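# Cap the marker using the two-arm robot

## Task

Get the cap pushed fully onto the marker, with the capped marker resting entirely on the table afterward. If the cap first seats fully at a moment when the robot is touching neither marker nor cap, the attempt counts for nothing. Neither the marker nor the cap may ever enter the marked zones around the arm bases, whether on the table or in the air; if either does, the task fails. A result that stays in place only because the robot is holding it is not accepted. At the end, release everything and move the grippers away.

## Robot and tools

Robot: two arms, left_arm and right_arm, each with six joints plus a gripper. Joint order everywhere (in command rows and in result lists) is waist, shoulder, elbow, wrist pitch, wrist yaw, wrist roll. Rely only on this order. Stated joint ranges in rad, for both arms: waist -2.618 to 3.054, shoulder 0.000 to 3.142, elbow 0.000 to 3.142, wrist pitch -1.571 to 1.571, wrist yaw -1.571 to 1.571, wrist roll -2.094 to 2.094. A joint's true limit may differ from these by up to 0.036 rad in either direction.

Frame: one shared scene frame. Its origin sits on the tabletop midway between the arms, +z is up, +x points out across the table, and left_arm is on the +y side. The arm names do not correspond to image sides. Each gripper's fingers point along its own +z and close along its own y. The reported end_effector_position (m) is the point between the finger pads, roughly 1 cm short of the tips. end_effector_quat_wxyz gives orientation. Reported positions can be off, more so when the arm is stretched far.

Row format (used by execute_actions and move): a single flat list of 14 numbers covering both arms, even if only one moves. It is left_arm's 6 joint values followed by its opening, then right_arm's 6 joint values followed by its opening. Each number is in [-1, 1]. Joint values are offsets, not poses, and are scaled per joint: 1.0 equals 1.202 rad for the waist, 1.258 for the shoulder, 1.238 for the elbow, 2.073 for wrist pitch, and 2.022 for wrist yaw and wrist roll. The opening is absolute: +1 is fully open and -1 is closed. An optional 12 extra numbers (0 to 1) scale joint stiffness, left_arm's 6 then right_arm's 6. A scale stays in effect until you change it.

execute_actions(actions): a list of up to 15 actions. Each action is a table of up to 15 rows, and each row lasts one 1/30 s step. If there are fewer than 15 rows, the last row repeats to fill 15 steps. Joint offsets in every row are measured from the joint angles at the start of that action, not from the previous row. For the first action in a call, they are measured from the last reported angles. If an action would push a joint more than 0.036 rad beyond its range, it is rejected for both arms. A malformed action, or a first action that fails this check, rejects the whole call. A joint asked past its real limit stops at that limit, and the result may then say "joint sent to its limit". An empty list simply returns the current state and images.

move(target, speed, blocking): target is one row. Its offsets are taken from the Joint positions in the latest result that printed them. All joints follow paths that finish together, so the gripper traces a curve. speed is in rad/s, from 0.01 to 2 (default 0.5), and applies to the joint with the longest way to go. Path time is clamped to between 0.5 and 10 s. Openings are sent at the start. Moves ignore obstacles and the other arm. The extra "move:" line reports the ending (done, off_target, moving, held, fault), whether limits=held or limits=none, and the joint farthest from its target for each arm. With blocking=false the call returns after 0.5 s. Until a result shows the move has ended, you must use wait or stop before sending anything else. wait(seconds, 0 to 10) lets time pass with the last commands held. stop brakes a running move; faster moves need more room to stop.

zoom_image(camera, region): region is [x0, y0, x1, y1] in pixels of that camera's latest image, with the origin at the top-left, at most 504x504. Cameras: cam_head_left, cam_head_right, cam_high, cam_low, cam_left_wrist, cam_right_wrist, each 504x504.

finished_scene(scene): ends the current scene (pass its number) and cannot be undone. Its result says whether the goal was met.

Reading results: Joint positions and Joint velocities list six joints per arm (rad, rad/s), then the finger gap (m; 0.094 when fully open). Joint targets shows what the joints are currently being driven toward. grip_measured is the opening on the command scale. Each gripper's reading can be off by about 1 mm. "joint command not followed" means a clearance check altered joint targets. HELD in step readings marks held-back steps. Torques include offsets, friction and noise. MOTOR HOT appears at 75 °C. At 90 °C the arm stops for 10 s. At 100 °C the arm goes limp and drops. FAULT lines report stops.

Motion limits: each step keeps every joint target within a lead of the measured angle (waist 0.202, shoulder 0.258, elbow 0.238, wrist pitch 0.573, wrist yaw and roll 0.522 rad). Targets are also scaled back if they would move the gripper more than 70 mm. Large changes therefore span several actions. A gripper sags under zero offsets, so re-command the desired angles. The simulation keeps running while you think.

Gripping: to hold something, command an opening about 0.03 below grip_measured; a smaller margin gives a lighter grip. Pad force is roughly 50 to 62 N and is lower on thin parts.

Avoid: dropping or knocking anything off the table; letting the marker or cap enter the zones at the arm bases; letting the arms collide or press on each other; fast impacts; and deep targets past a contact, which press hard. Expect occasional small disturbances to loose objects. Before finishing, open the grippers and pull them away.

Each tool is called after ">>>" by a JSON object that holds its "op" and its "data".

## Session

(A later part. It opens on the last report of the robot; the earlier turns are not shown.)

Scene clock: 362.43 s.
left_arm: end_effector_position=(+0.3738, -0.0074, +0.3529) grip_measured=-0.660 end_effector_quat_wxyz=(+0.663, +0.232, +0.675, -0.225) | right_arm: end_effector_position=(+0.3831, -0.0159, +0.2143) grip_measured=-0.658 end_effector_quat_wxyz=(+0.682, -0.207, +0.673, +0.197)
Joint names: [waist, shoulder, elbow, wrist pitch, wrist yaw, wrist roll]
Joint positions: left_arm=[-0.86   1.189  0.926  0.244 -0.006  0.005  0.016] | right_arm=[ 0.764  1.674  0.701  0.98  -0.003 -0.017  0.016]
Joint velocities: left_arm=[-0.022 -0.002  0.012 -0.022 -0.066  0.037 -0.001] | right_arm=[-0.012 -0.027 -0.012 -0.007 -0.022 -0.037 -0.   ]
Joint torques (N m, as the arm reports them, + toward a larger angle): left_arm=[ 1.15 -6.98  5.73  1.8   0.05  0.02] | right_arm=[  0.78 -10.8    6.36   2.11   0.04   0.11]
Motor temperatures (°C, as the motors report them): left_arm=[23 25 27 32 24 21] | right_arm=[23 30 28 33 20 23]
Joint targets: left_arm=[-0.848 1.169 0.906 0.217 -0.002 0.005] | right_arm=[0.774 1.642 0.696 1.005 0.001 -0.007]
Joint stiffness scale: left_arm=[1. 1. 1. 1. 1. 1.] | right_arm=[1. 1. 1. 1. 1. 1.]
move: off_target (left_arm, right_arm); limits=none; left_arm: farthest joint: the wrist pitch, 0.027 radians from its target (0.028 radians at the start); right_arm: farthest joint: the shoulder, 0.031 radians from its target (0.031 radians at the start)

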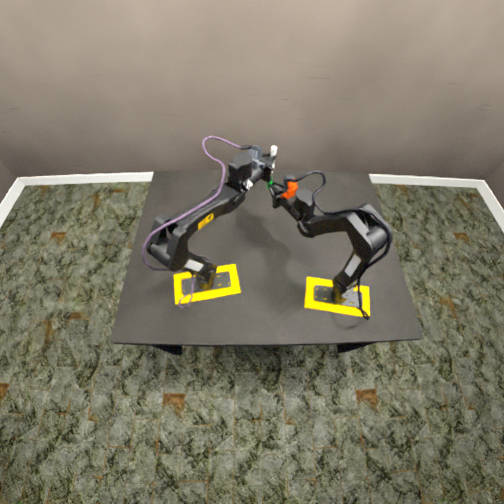

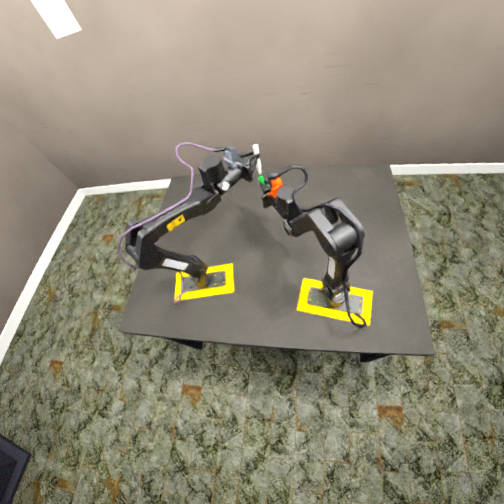

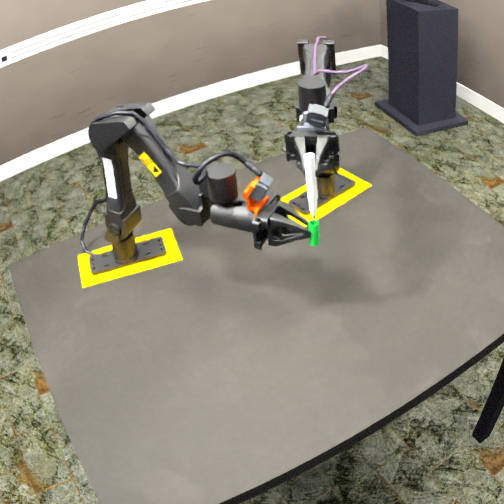

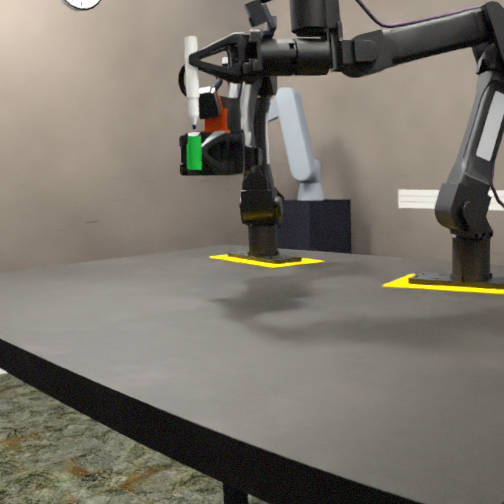

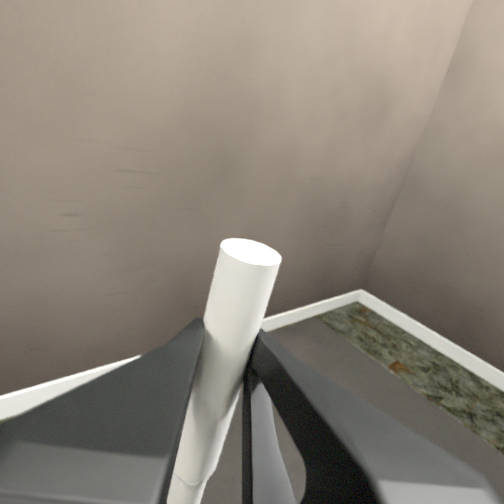

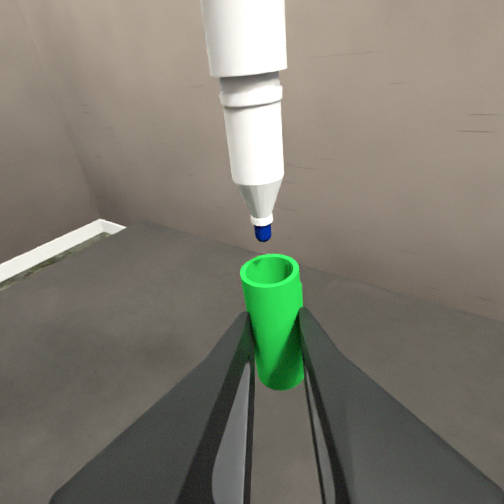

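>>> {"op": "move", "data": {"target": [0.01,0.021,-0.097,0.068,0.002,0,-0.7,0.008,-0.025,-0.004,0.012,0.002,0.005,-0.68], "speed": 0.06}}

>>> {"op": "zoom_image", "data": {"camera": "cam_high", "region": [270,170,360,260]}}

>>> {"op": "zoom_image", "data": {"camera": "cam_low", "region": [140,60,260,190]}}

Scene clock: 380.03 s.
left_arm: end_effector_position=(+0.3750, -0.0083, +0.3302) grip_measured=-0.660 end_effector_quat_wxyz=(+0.670, +0.230, +0.669, -0.227) | right_arm: end_effector_position=(+0.3831, -0.0159, +0.2143) grip_measured=-0.658 end_effector_quat_wxyz=(+0.682, -0.207, +0.673, +0.197)
Joint names: [waist, shoulder, elbow, wrist pitch, wrist yaw, wrist roll]
Joint positions: left_arm=[-0.86   1.205  0.826  0.379 -0.006  0.005  0.016] | right_arm=[ 0.764  1.674  0.701  0.98  -0.003 -0.017  0.016]
Joint velocities: left_arm=[ 0.002 -0.012 -0.002  0.037 -0.11  -0.022 -0.001] | right_arm=[-0.002  0.007 -0.027 -0.022  0.037  0.022 -0.   ]
Joint torques (N m, as the arm reports them, + toward a larger angle): left_arm=[ 1.11 -4.01  5.75  2.08  0.05  0.  ] | right_arm=[  0.8  -10.81   6.37   2.11   0.04   0.11]
Motor temperatures (°C, as the motors report them): left_arm=[23 25 27 33 24 21] | right_arm=[23 30 28 35 20 23]
Joint targets: left_arm=[-0.848 1.216 0.806 0.385 -0.002 0.005] | right_arm=[0.774 1.642 0.696 1.005 0.001 -0.007]
Joint stiffness scale: left_arm=[1. 1. 1. 1. 1. 1.] | right_arm=[1. 1. 1. 1. 1. 1.]
move: off_target (right_arm); limits=none; left_arm: farthest joint: the elbow, 0.020 radians from its target (0.120 radians at the start); right_arm: farthest joint: the shoulder, 0.031 radians from its target (0.031 radians at the start)

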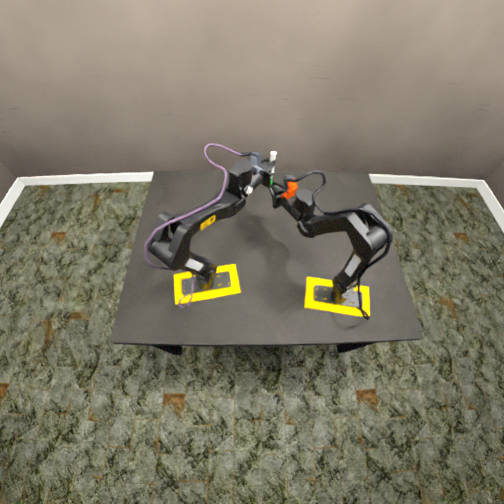

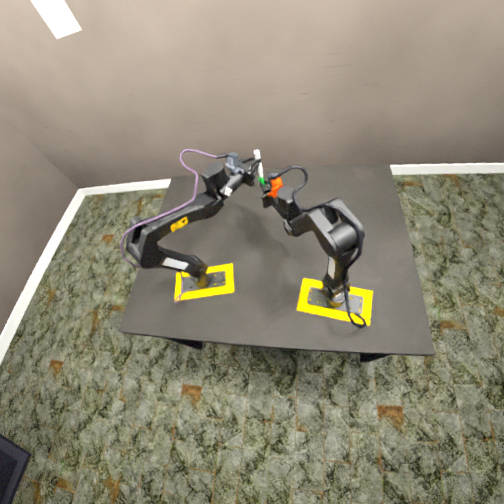

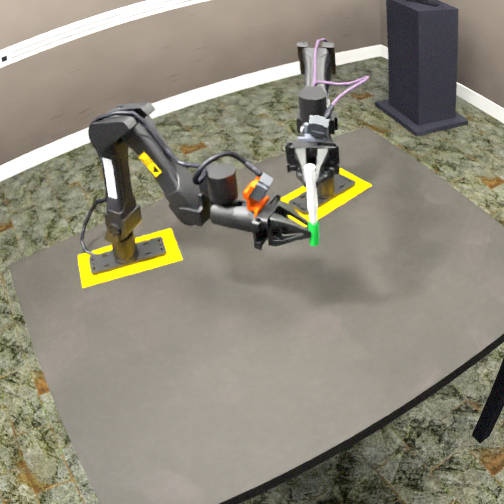

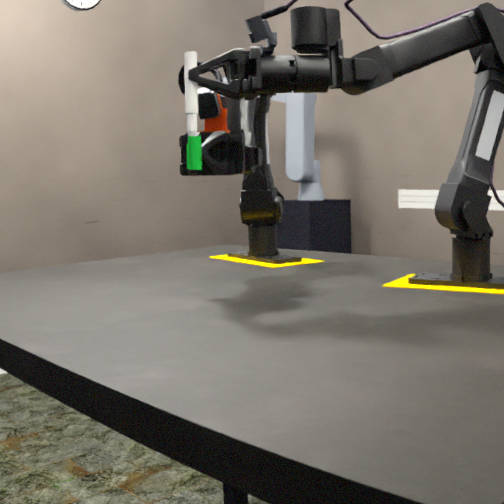

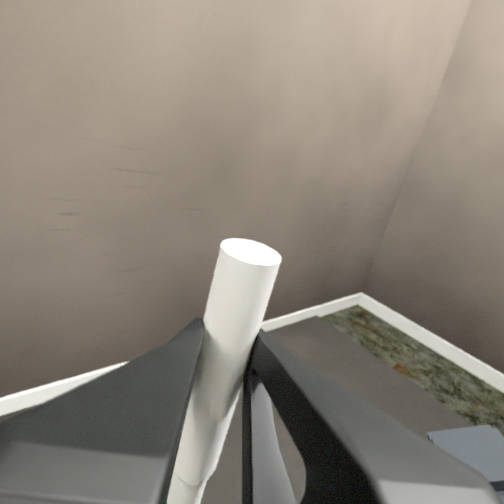

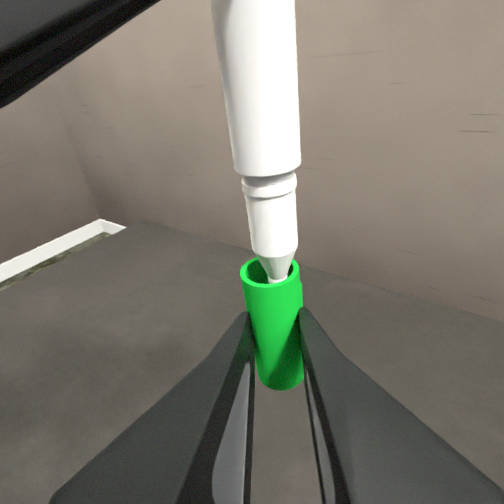

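Region (270, 170, 360, 260) of cam_high's 504x504 image, scaled by 5.600, with more detail than that image has.

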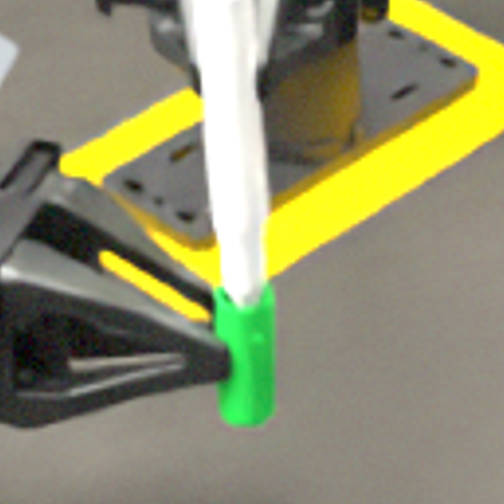

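Region (140, 60, 260, 190) of cam_low's 504x504 image, scaled by 3.877, with more detail than that image has; it fills the left 465 columns of this view, and the rest is white.

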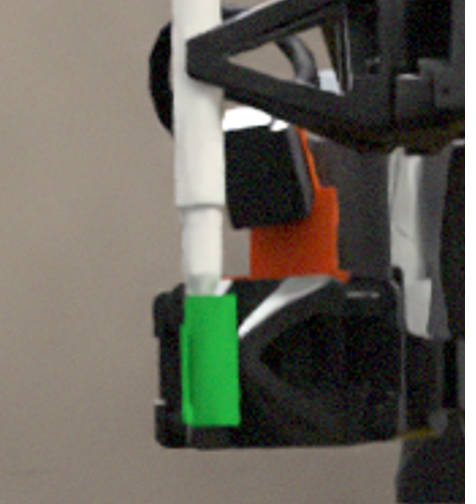

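>>> {"op": "move", "data": {"target": [0.01,-0.006,-0.06,0.03,0.002,0,-0.7,0.008,-0.025,-0.004,0.012,0.002,0.005,-0.68], "speed": 0.05}}

>>> {"op": "zoom_image", "data": {"camera": "cam_high", "region": [270,170,360,260]}}

>>> {"op": "zoom_image", "data": {"camera": "cam_low", "region": [140,60,260,190]}}

Scene clock: 393.77 s.
left_arm: end_effector_position=(+0.3733, -0.0069, +0.3175) grip_measured=-0.660 end_effector_quat_wxyz=(+0.671, +0.230, +0.667, -0.227) | right_arm: end_effector_position=(+0.3832, -0.0161, +0.2143) grip_measured=-0.658 end_effector_quat_wxyz=(+0.682, -0.207, +0.673, +0.197)
Joint names: [waist, shoulder, elbow, wrist pitch, wrist yaw, wrist roll]
Joint positions: left_arm=[-0.86   1.205  0.772  0.437 -0.006  0.005  0.016] | right_arm=[ 0.764  1.674  0.701  0.98  -0.002 -0.017  0.016]
Joint velocities: left_arm=[ 0.007 -0.012 -0.017  0.051 -0.037 -0.037 -0.   ] | right_arm=[-0.012 -0.002  0.007  0.022 -0.037 -0.066 -0.   ]
Joint torques (N m, as the arm reports them, + toward a larger angle): left_arm=[ 1.09 -5.84  5.77  2.09  0.04  0.02] | right_arm=[  0.78 -10.77   6.24   2.09   0.03   0.11]
Motor temperatures (°C, as the motors report them): left_arm=[23 24 27 35 24 21] | right_arm=[23 30 28 36 20 23]
Joint targets: left_arm=[-0.848 1.198 0.751 0.442 -0.002 0.005] | right_arm=[0.774 1.642 0.696 1.005 0.001 -0.007]
Joint stiffness scale: left_arm=[1. 1. 1. 1. 1. 1.] | right_arm=[1. 1. 1. 1. 1. 1.]
move: off_target (right_arm); limits=none; left_arm: farthest joint: the elbow, 0.020 radians from its target (0.074 radians at the start); right_arm: farthest joint: the shoulder, 0.031 radians from its target (0.031 radians at the start)

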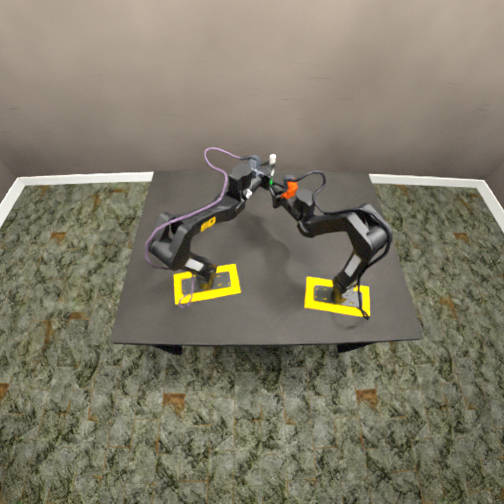

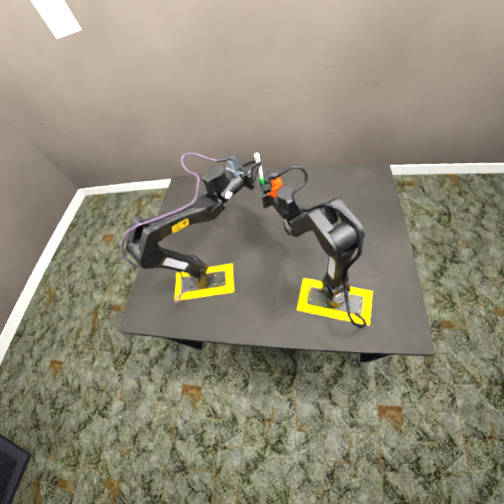

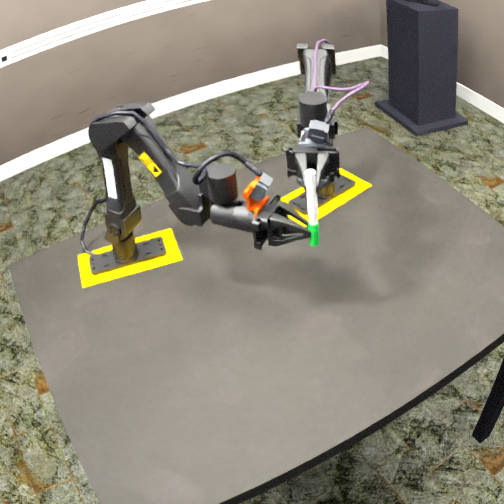

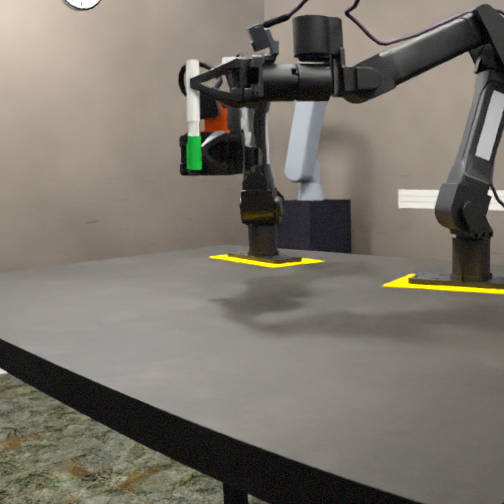

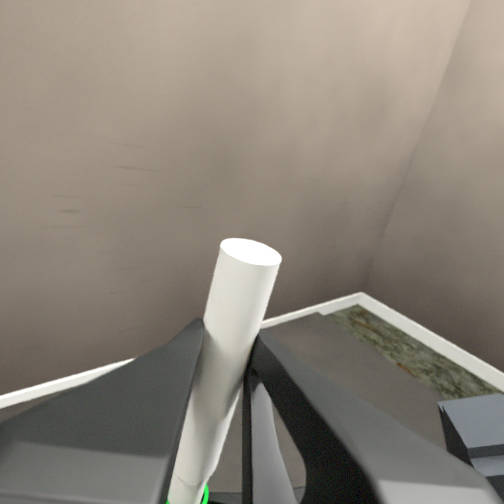

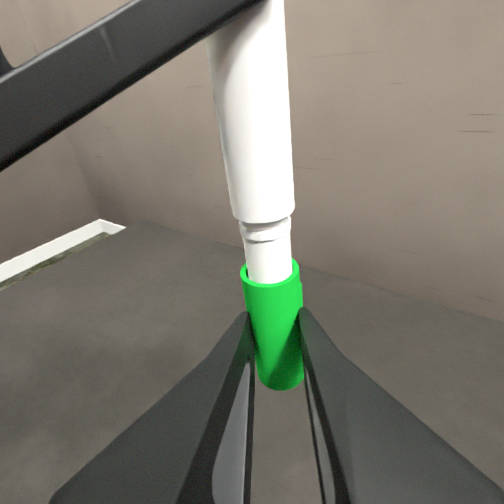

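Region (270, 170, 360, 260) of cam_high's 504x504 image, scaled by 5.600, with more detail than that image has.

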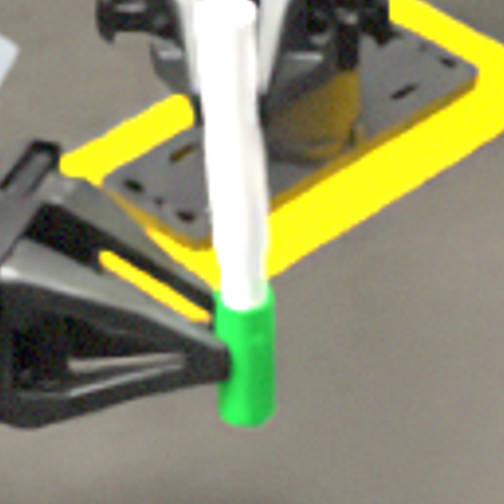

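Region (140, 60, 260, 190) of cam_low's 504x504 image, scaled by 3.877, with more detail than that image has; it fills the left 465 columns of this view, and the rest is white.

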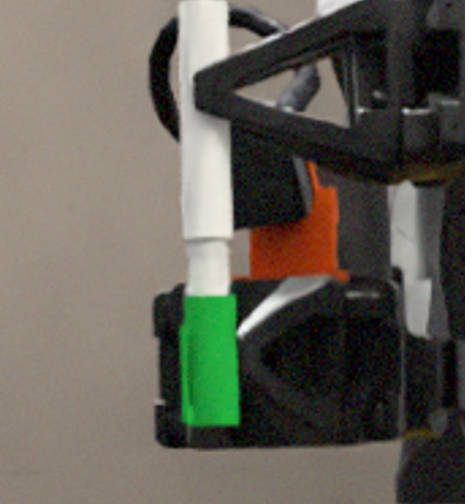

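>>> {"op": "move", "data": {"target": [0.01,0.01,-0.09,0.048,0.002,0,-0.72,0.008,-0.025,-0.004,0.012,0.002,0.005,-0.71], "speed": 0.05}}

>>> {"op": "zoom_image", "data": {"camera": "cam_low", "region": [140,60,260,190]}}

Scene clock: 401.03 s.
left_arm: end_effector_position=(+0.3696, -0.0031, +0.3019) grip_measured=-0.660 end_effector_quat_wxyz=(+0.679, +0.226, +0.660, -0.229) | right_arm: end_effector_position=(+0.3819, -0.0142, +0.2141) grip_measured=-0.658 end_effector_quat_wxyz=(+0.681, -0.210, +0.673, +0.200)
Joint names: [waist, shoulder, elbow, wrist pitch, wrist yaw, wrist roll]
Joint positions: left_arm=[-0.858  1.205  0.685  0.547 -0.006  0.005  0.016] | right_arm=[ 0.766  1.674  0.701  0.98  -0.009 -0.017  0.016]
Joint velocities: left_arm=[-0.007 -0.007  0.007  0.022 -0.037  0.007 -0.   ] | right_arm=[-0.002  0.012  0.002 -0.022  0.022 -0.007  0.001]
Joint torques (N m, as the arm reports them, + toward a larger angle): left_arm=[ 0.92 -3.73  5.24  1.95  0.05  0.02] | right_arm=[  0.66 -10.87   6.35   2.13   0.1    0.11]
Motor temperatures (°C, as the motors report them): left_arm=[23 24 27 35 24 21] | right_arm=[23 30 28 37 20 23]
Joint targets: left_arm=[-0.848 1.218 0.660 0.536 -0.002 0.005] | right_arm=[0.774 1.642 0.696 1.005 0.002 -0.007]
Joint stiffness scale: left_arm=[1. 1. 1. 1. 1. 1.] | right_arm=[1. 1. 1. 1. 1. 1.]
move: off_target (left_arm, right_arm); limits=none; left_arm: farthest joint: the elbow, 0.024 radians from its target (0.111 radians at the start); right_arm: farthest joint: the shoulder, 0.031 radians from its target (0.031 radians at the start)

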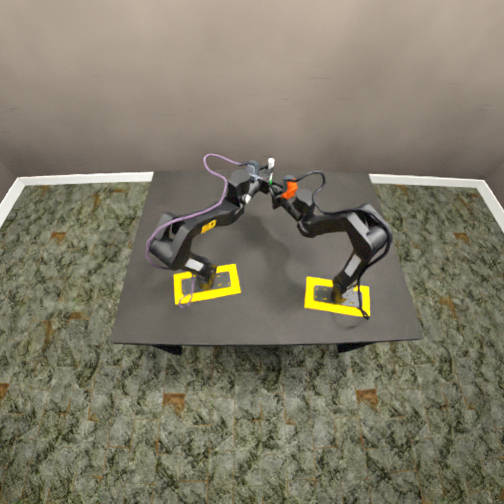

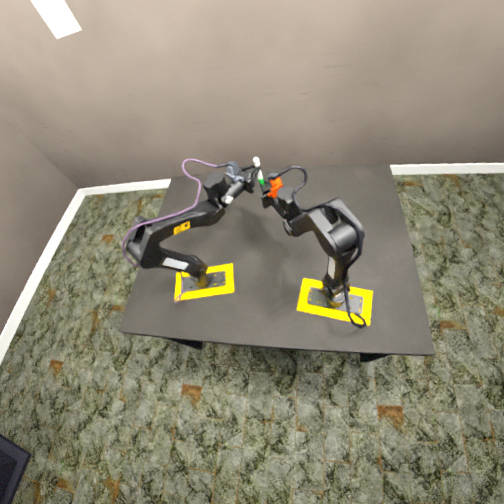

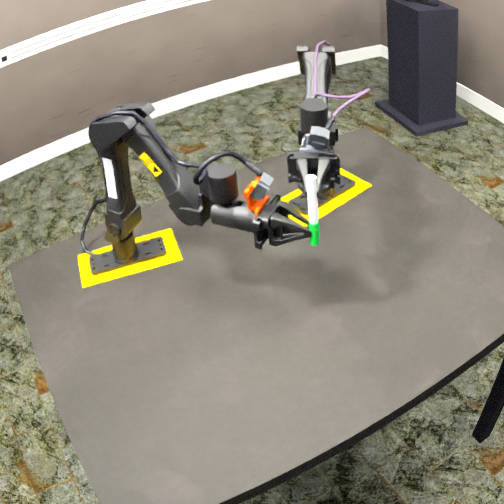

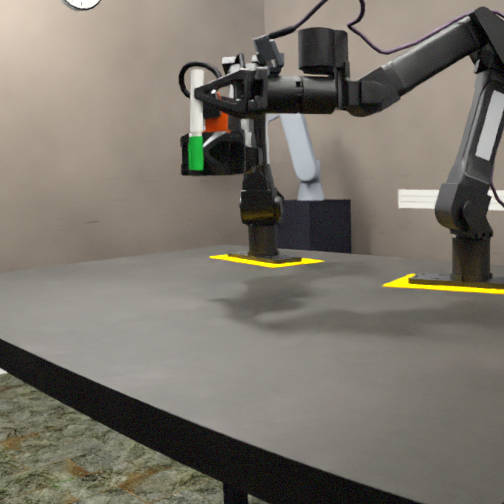

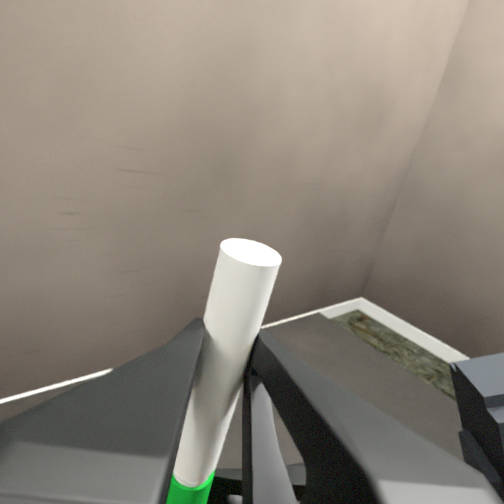

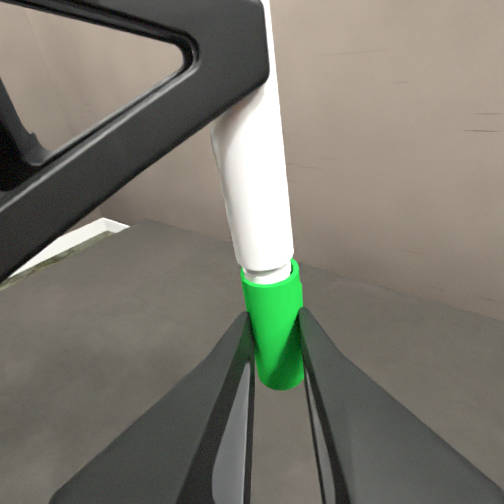

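Region (140, 60, 260, 190) of cam_low's 504x504 image, scaled by 3.877, with more detail than that image has; it fills the left 465 columns of this view, and the rest is white.

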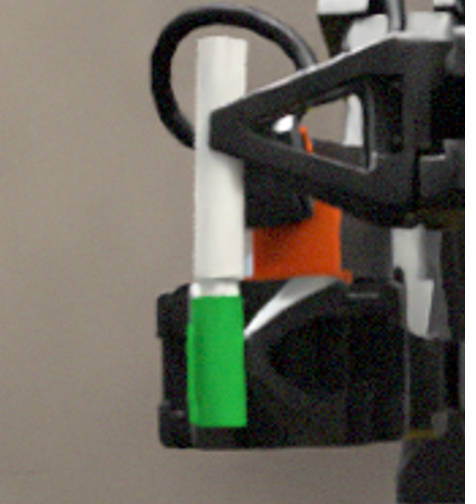

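>>> {"op": "move", "data": {"target": [0.008,0.04,-0.035,-0.005,0.002,0,-0.72,0.006,-0.025,-0.004,0.012,0.005,0.005,-0.71], "speed": 0.04}}

>>> {"op": "zoom_image", "data": {"camera": "cam_low", "region": [140,60,260,190]}}

Scene clock: 409.87 s.
left_arm: end_effector_position=(+0.3725, -0.0066, +0.2902) grip_measured=-0.660 end_effector_quat_wxyz=(+0.672, +0.229, +0.665, -0.231) | right_arm: end_effector_position=(+0.3817, -0.0163, +0.2059) grip_measured=-0.658 end_effector_quat_wxyz=(+0.672, -0.209, +0.683, +0.194)
Joint names: [waist, shoulder, elbow, wrist pitch, wrist yaw, wrist roll]
Joint positions: left_arm=[-0.858  1.236  0.672  0.574 -0.     0.002  0.016] | right_arm=[ 0.766  1.674  0.693  0.96   0.001 -0.016  0.016]
Joint velocities: left_arm=[-0.002  0.007 -0.012 -0.066  0.037 -0.022 -0.001] | right_arm=[-0.002 -0.022 -0.017 -0.051 -0.022 -0.022  0.001]
Joint torques (N m, as the arm reports them, + toward a larger angle): left_arm=[ 0.88 -3.26  4.79  1.72  0.    0.06] | right_arm=[  0.58 -10.76   6.89   2.31   0.01   0.1 ]
Motor temperatures (°C, as the motors report them): left_arm=[23 24 27 35 24 21] | right_arm=[23 30 28 37 20 23]
Joint targets: left_arm=[-0.848 1.256 0.641 0.537 -0.002 0.005] | right_arm=[0.773 1.642 0.696 1.005 0.001 -0.007]
Joint stiffness scale: left_arm=[1. 1. 1. 1. 1. 1.] | right_arm=[1. 1. 1. 1. 1. 1.]
move: off_target (left_arm, right_arm); limits=none; left_arm: farthest joint: the wrist pitch, 0.038 radians from its target (0.010 radians at the start); right_arm: farthest joint: the wrist pitch, 0.045 radians from its target (0.025 radians at the start)

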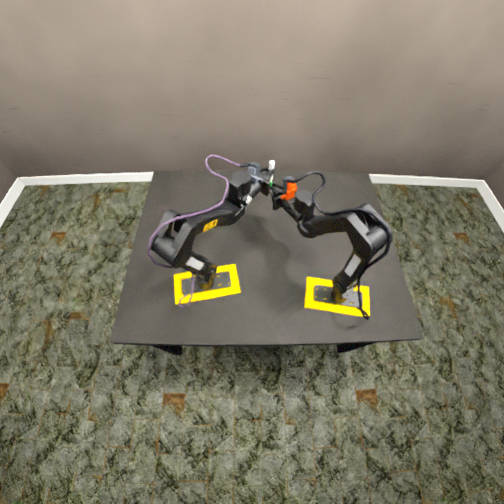

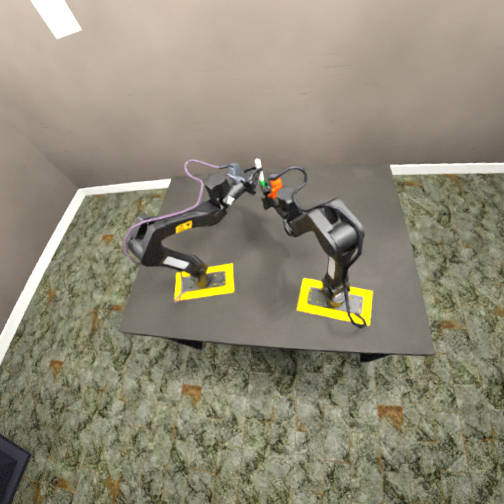

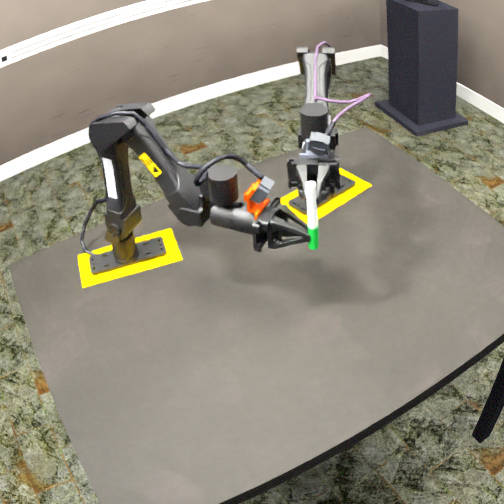

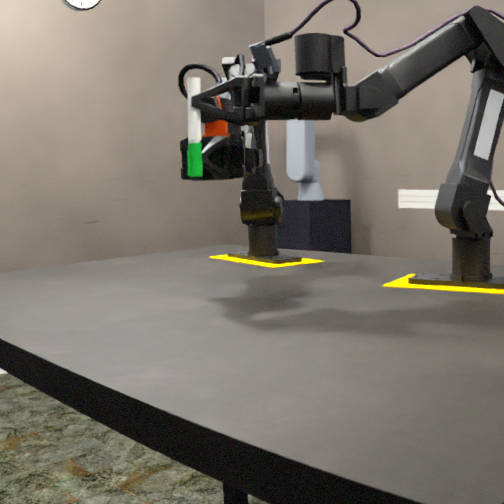

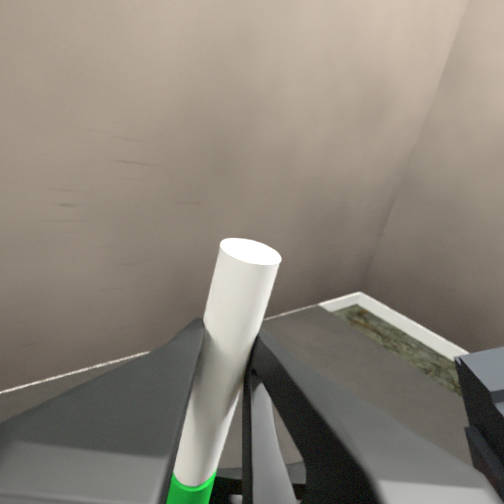

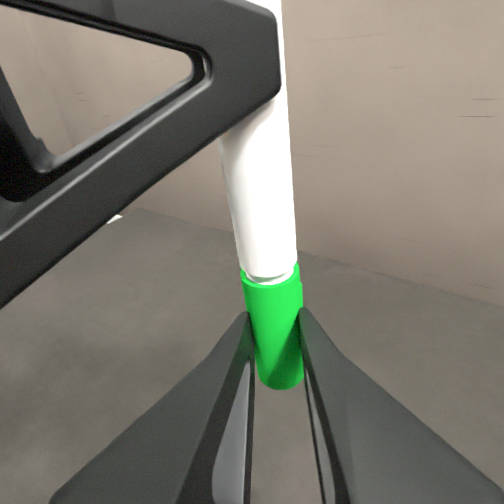

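Region (140, 60, 260, 190) of cam_low's 504x504 image, scaled by 3.877, with more detail than that image has; it fills the left 465 columns of this view, and the rest is white.

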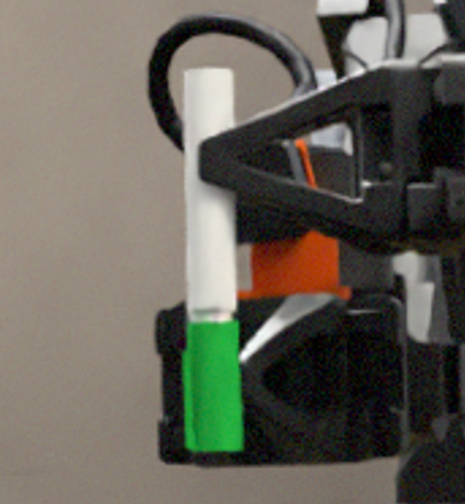

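>>> {"op": "move", "data": {"target": [0.008,0.025,-0.045,-0.05,0,0,-0.72,0.006,-0.04,0.03,0.05,0,0.005,-0.71], "speed": 0.05}}

>>> {"op": "zoom_image", "data": {"camera": "cam_low", "region": [140,60,260,190]}}

Scene clock: 418.27 s.
left_arm: end_effector_position=(+0.3720, -0.0062, +0.2875) grip_measured=-0.660 end_effector_quat_wxyz=(+0.671, +0.229, +0.667, -0.231) | right_arm: end_effector_position=(+0.3817, -0.0163, +0.2056) grip_measured=-0.658 end_effector_quat_wxyz=(+0.672, -0.210, +0.683, +0.194)
Joint names: [waist, shoulder, elbow, wrist pitch, wrist yaw, wrist roll]
Joint positions: left_arm=[-0.858  1.236  0.664  0.577 -0.    -0.     0.016] | right_arm=[ 0.766  1.674  0.693  0.959  0.001 -0.016  0.016]
Joint velocities: left_arm=[ 0.007  0.012 -0.012  0.037  0.022  0.022  0.   ] | right_arm=[-0.002 -0.017 -0.007 -0.051 -0.037 -0.022 -0.   ]
Joint torques (N m, as the arm reports them, + toward a larger angle): left_arm=[ 0.91 -2.13  3.56  1.11  0.01  0.04] | right_arm=[  0.59 -12.66   9.39   2.91   0.     0.12]
Motor temperatures (°C, as the motors report them): left_arm=[23 24 26 35 24 21] | right_arm=[23 31 29 39 20 23]
Joint targets: left_arm=[-0.848 1.267 0.616 0.471 -0.000 0.001] | right_arm=[0.773 1.623 0.730 1.063 0.001 -0.006]
Joint stiffness scale: left_arm=[1. 1. 1. 1. 1. 1.] | right_arm=[1. 1. 1. 1. 1. 1.]
move: off_target (left_arm, right_arm); limits=none; left_arm: farthest joint: the wrist pitch, 0.107 radians from its target (0.104 radians at the start); right_arm: farthest joint: the wrist pitch, 0.105 radians from its target (0.104 radians at the start)

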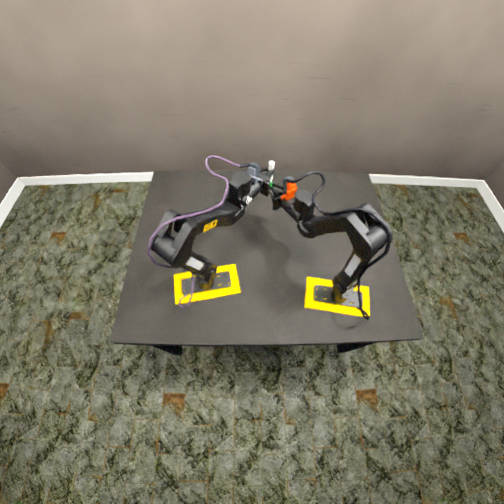

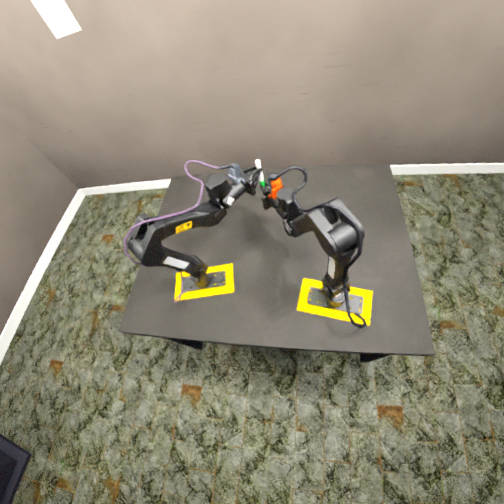

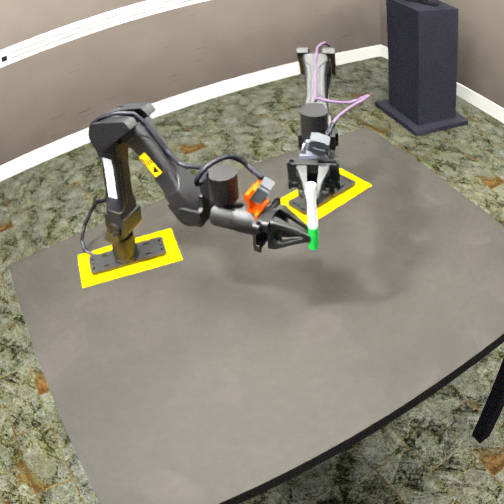

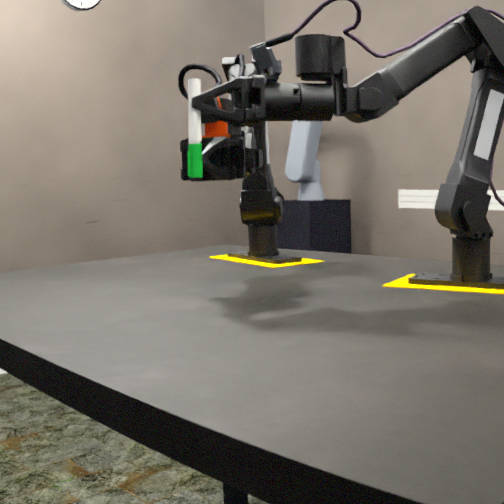

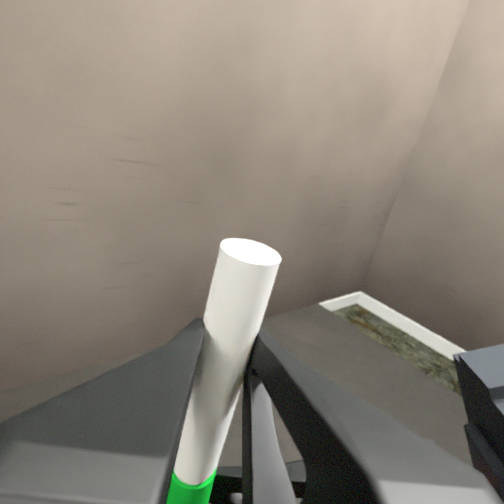

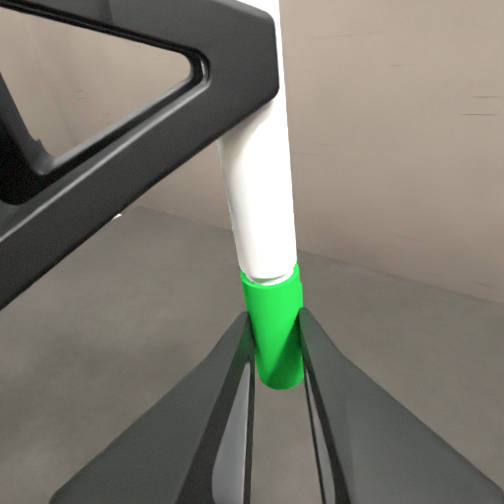

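Region (140, 60, 260, 190) of cam_low's 504x504 image, scaled by 3.877, with more detail than that image has; it fills the left 465 columns of this view, and the rest is white.

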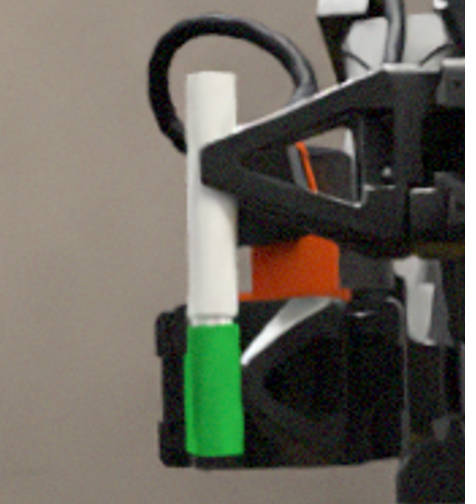

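>>> {"op": "move", "data": {"target": [0.008,0.05,-0.07,-0.15,0,0,-0.72,0.006,-0.06,0.06,0.15,0,0.005,-0.71], "speed": 0.1}}

>>> {"op": "zoom_image", "data": {"camera": "cam_low", "region": [140,60,260,190]}}

Scene clock: 430.87 s.
left_arm: end_effector_position=(+0.3720, -0.0062, +0.2874) grip_measured=-0.660 end_effector_quat_wxyz=(+0.671, +0.229, +0.667, -0.231) | right_arm: end_effector_position=(+0.3817, -0.0164, +0.2085) grip_measured=-0.658 end_effector_quat_wxyz=(+0.676, -0.208, +0.679, +0.195)
Joint names: [waist, shoulder, elbow, wrist pitch, wrist yaw, wrist roll]
Joint positions: left_arm=[-0.858  1.236  0.664  0.577 -0.    -0.001  0.016] | right_arm=[ 0.766  1.674  0.692  0.972  0.001 -0.016  0.016]
Joint velocities: left_arm=[ 0.012 -0.007 -0.002  0.022  0.081 -0.037  0.001] | right_arm=[ 0.002  0.012  0.032  0.022 -0.051  0.037 -0.001]
Joint torques (N m, as the arm reports them, + toward a larger angle): left_arm=[ 0.62 -1.12  2.97  0.26  0.02  0.03] | right_arm=[  0.39 -12.71  10.32   3.85   0.     0.08]
Motor temperatures (°C, as the motors report them): left_arm=[23 24 26 33 24 21] | right_arm=[23 32 30 46 20 23]
Joint targets: left_arm=[-0.851 1.277 0.607 0.372 -0.000 -0.000] | right_arm=[0.771 1.623 0.742 1.171 0.001 -0.009]
Joint stiffness scale: left_arm=[1. 1. 1. 1. 1. 1.] | right_arm=[1. 1. 1. 1. 1. 1.]
move: off_target (left_arm, right_arm); limits=none; left_arm: farthest joint: the wrist pitch, 0.311 radians from its target (0.311 radians at the start); right_arm: farthest joint: the wrist pitch, 0.298 radians from its target (0.311 radians at the start)

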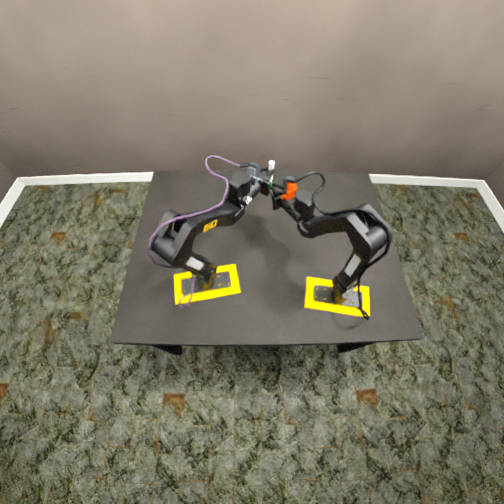

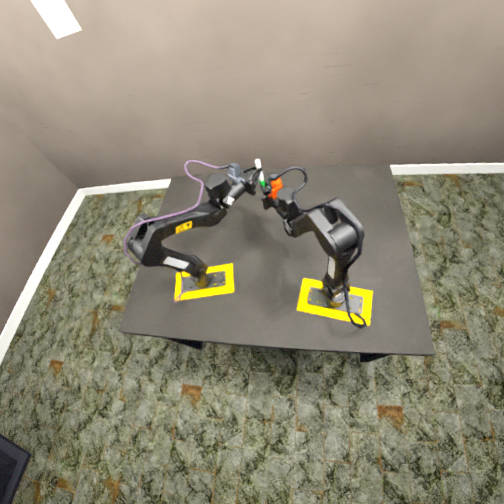

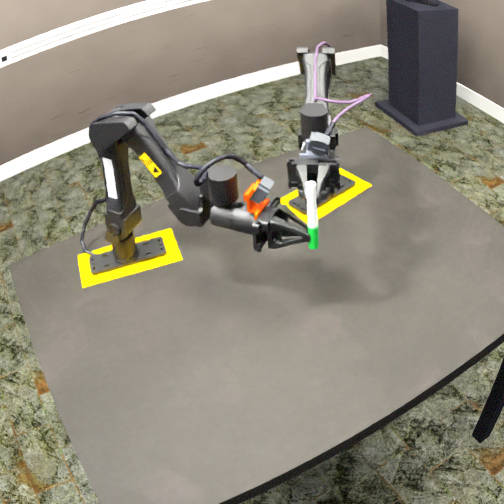

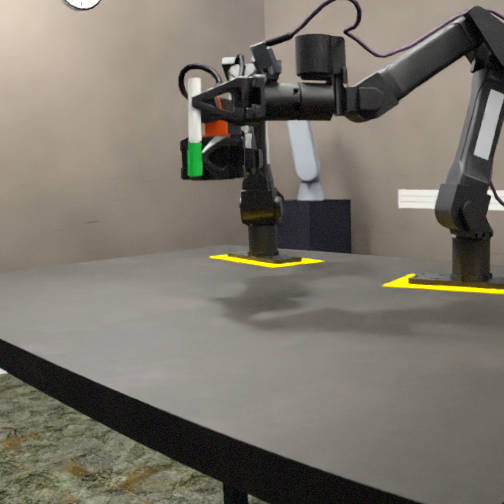

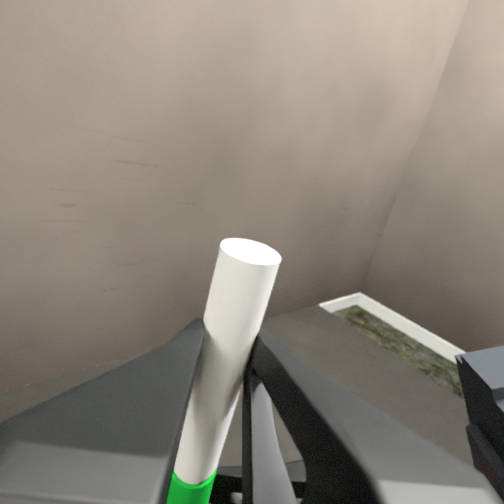

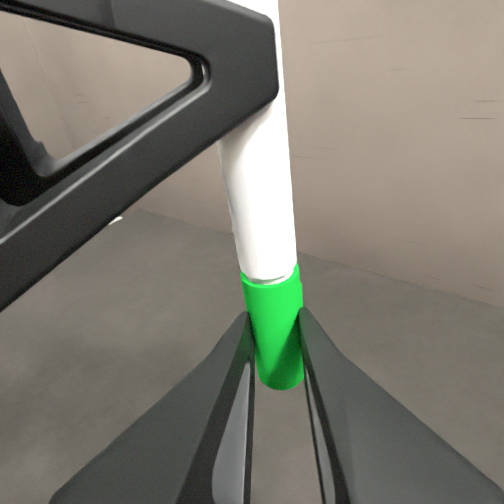

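Region (140, 60, 260, 190) of cam_low's 504x504 image, scaled by 3.877, with more detail than that image has; it fills the left 465 columns of this view, and the rest is white.

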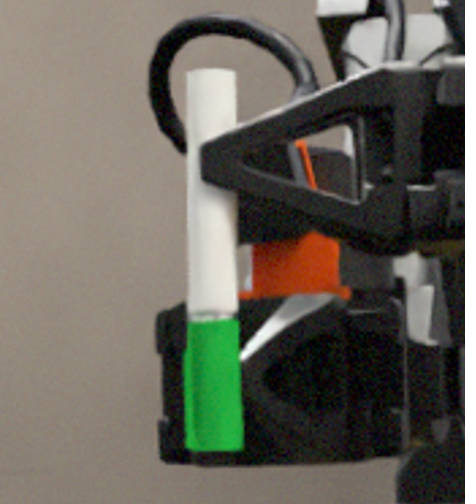

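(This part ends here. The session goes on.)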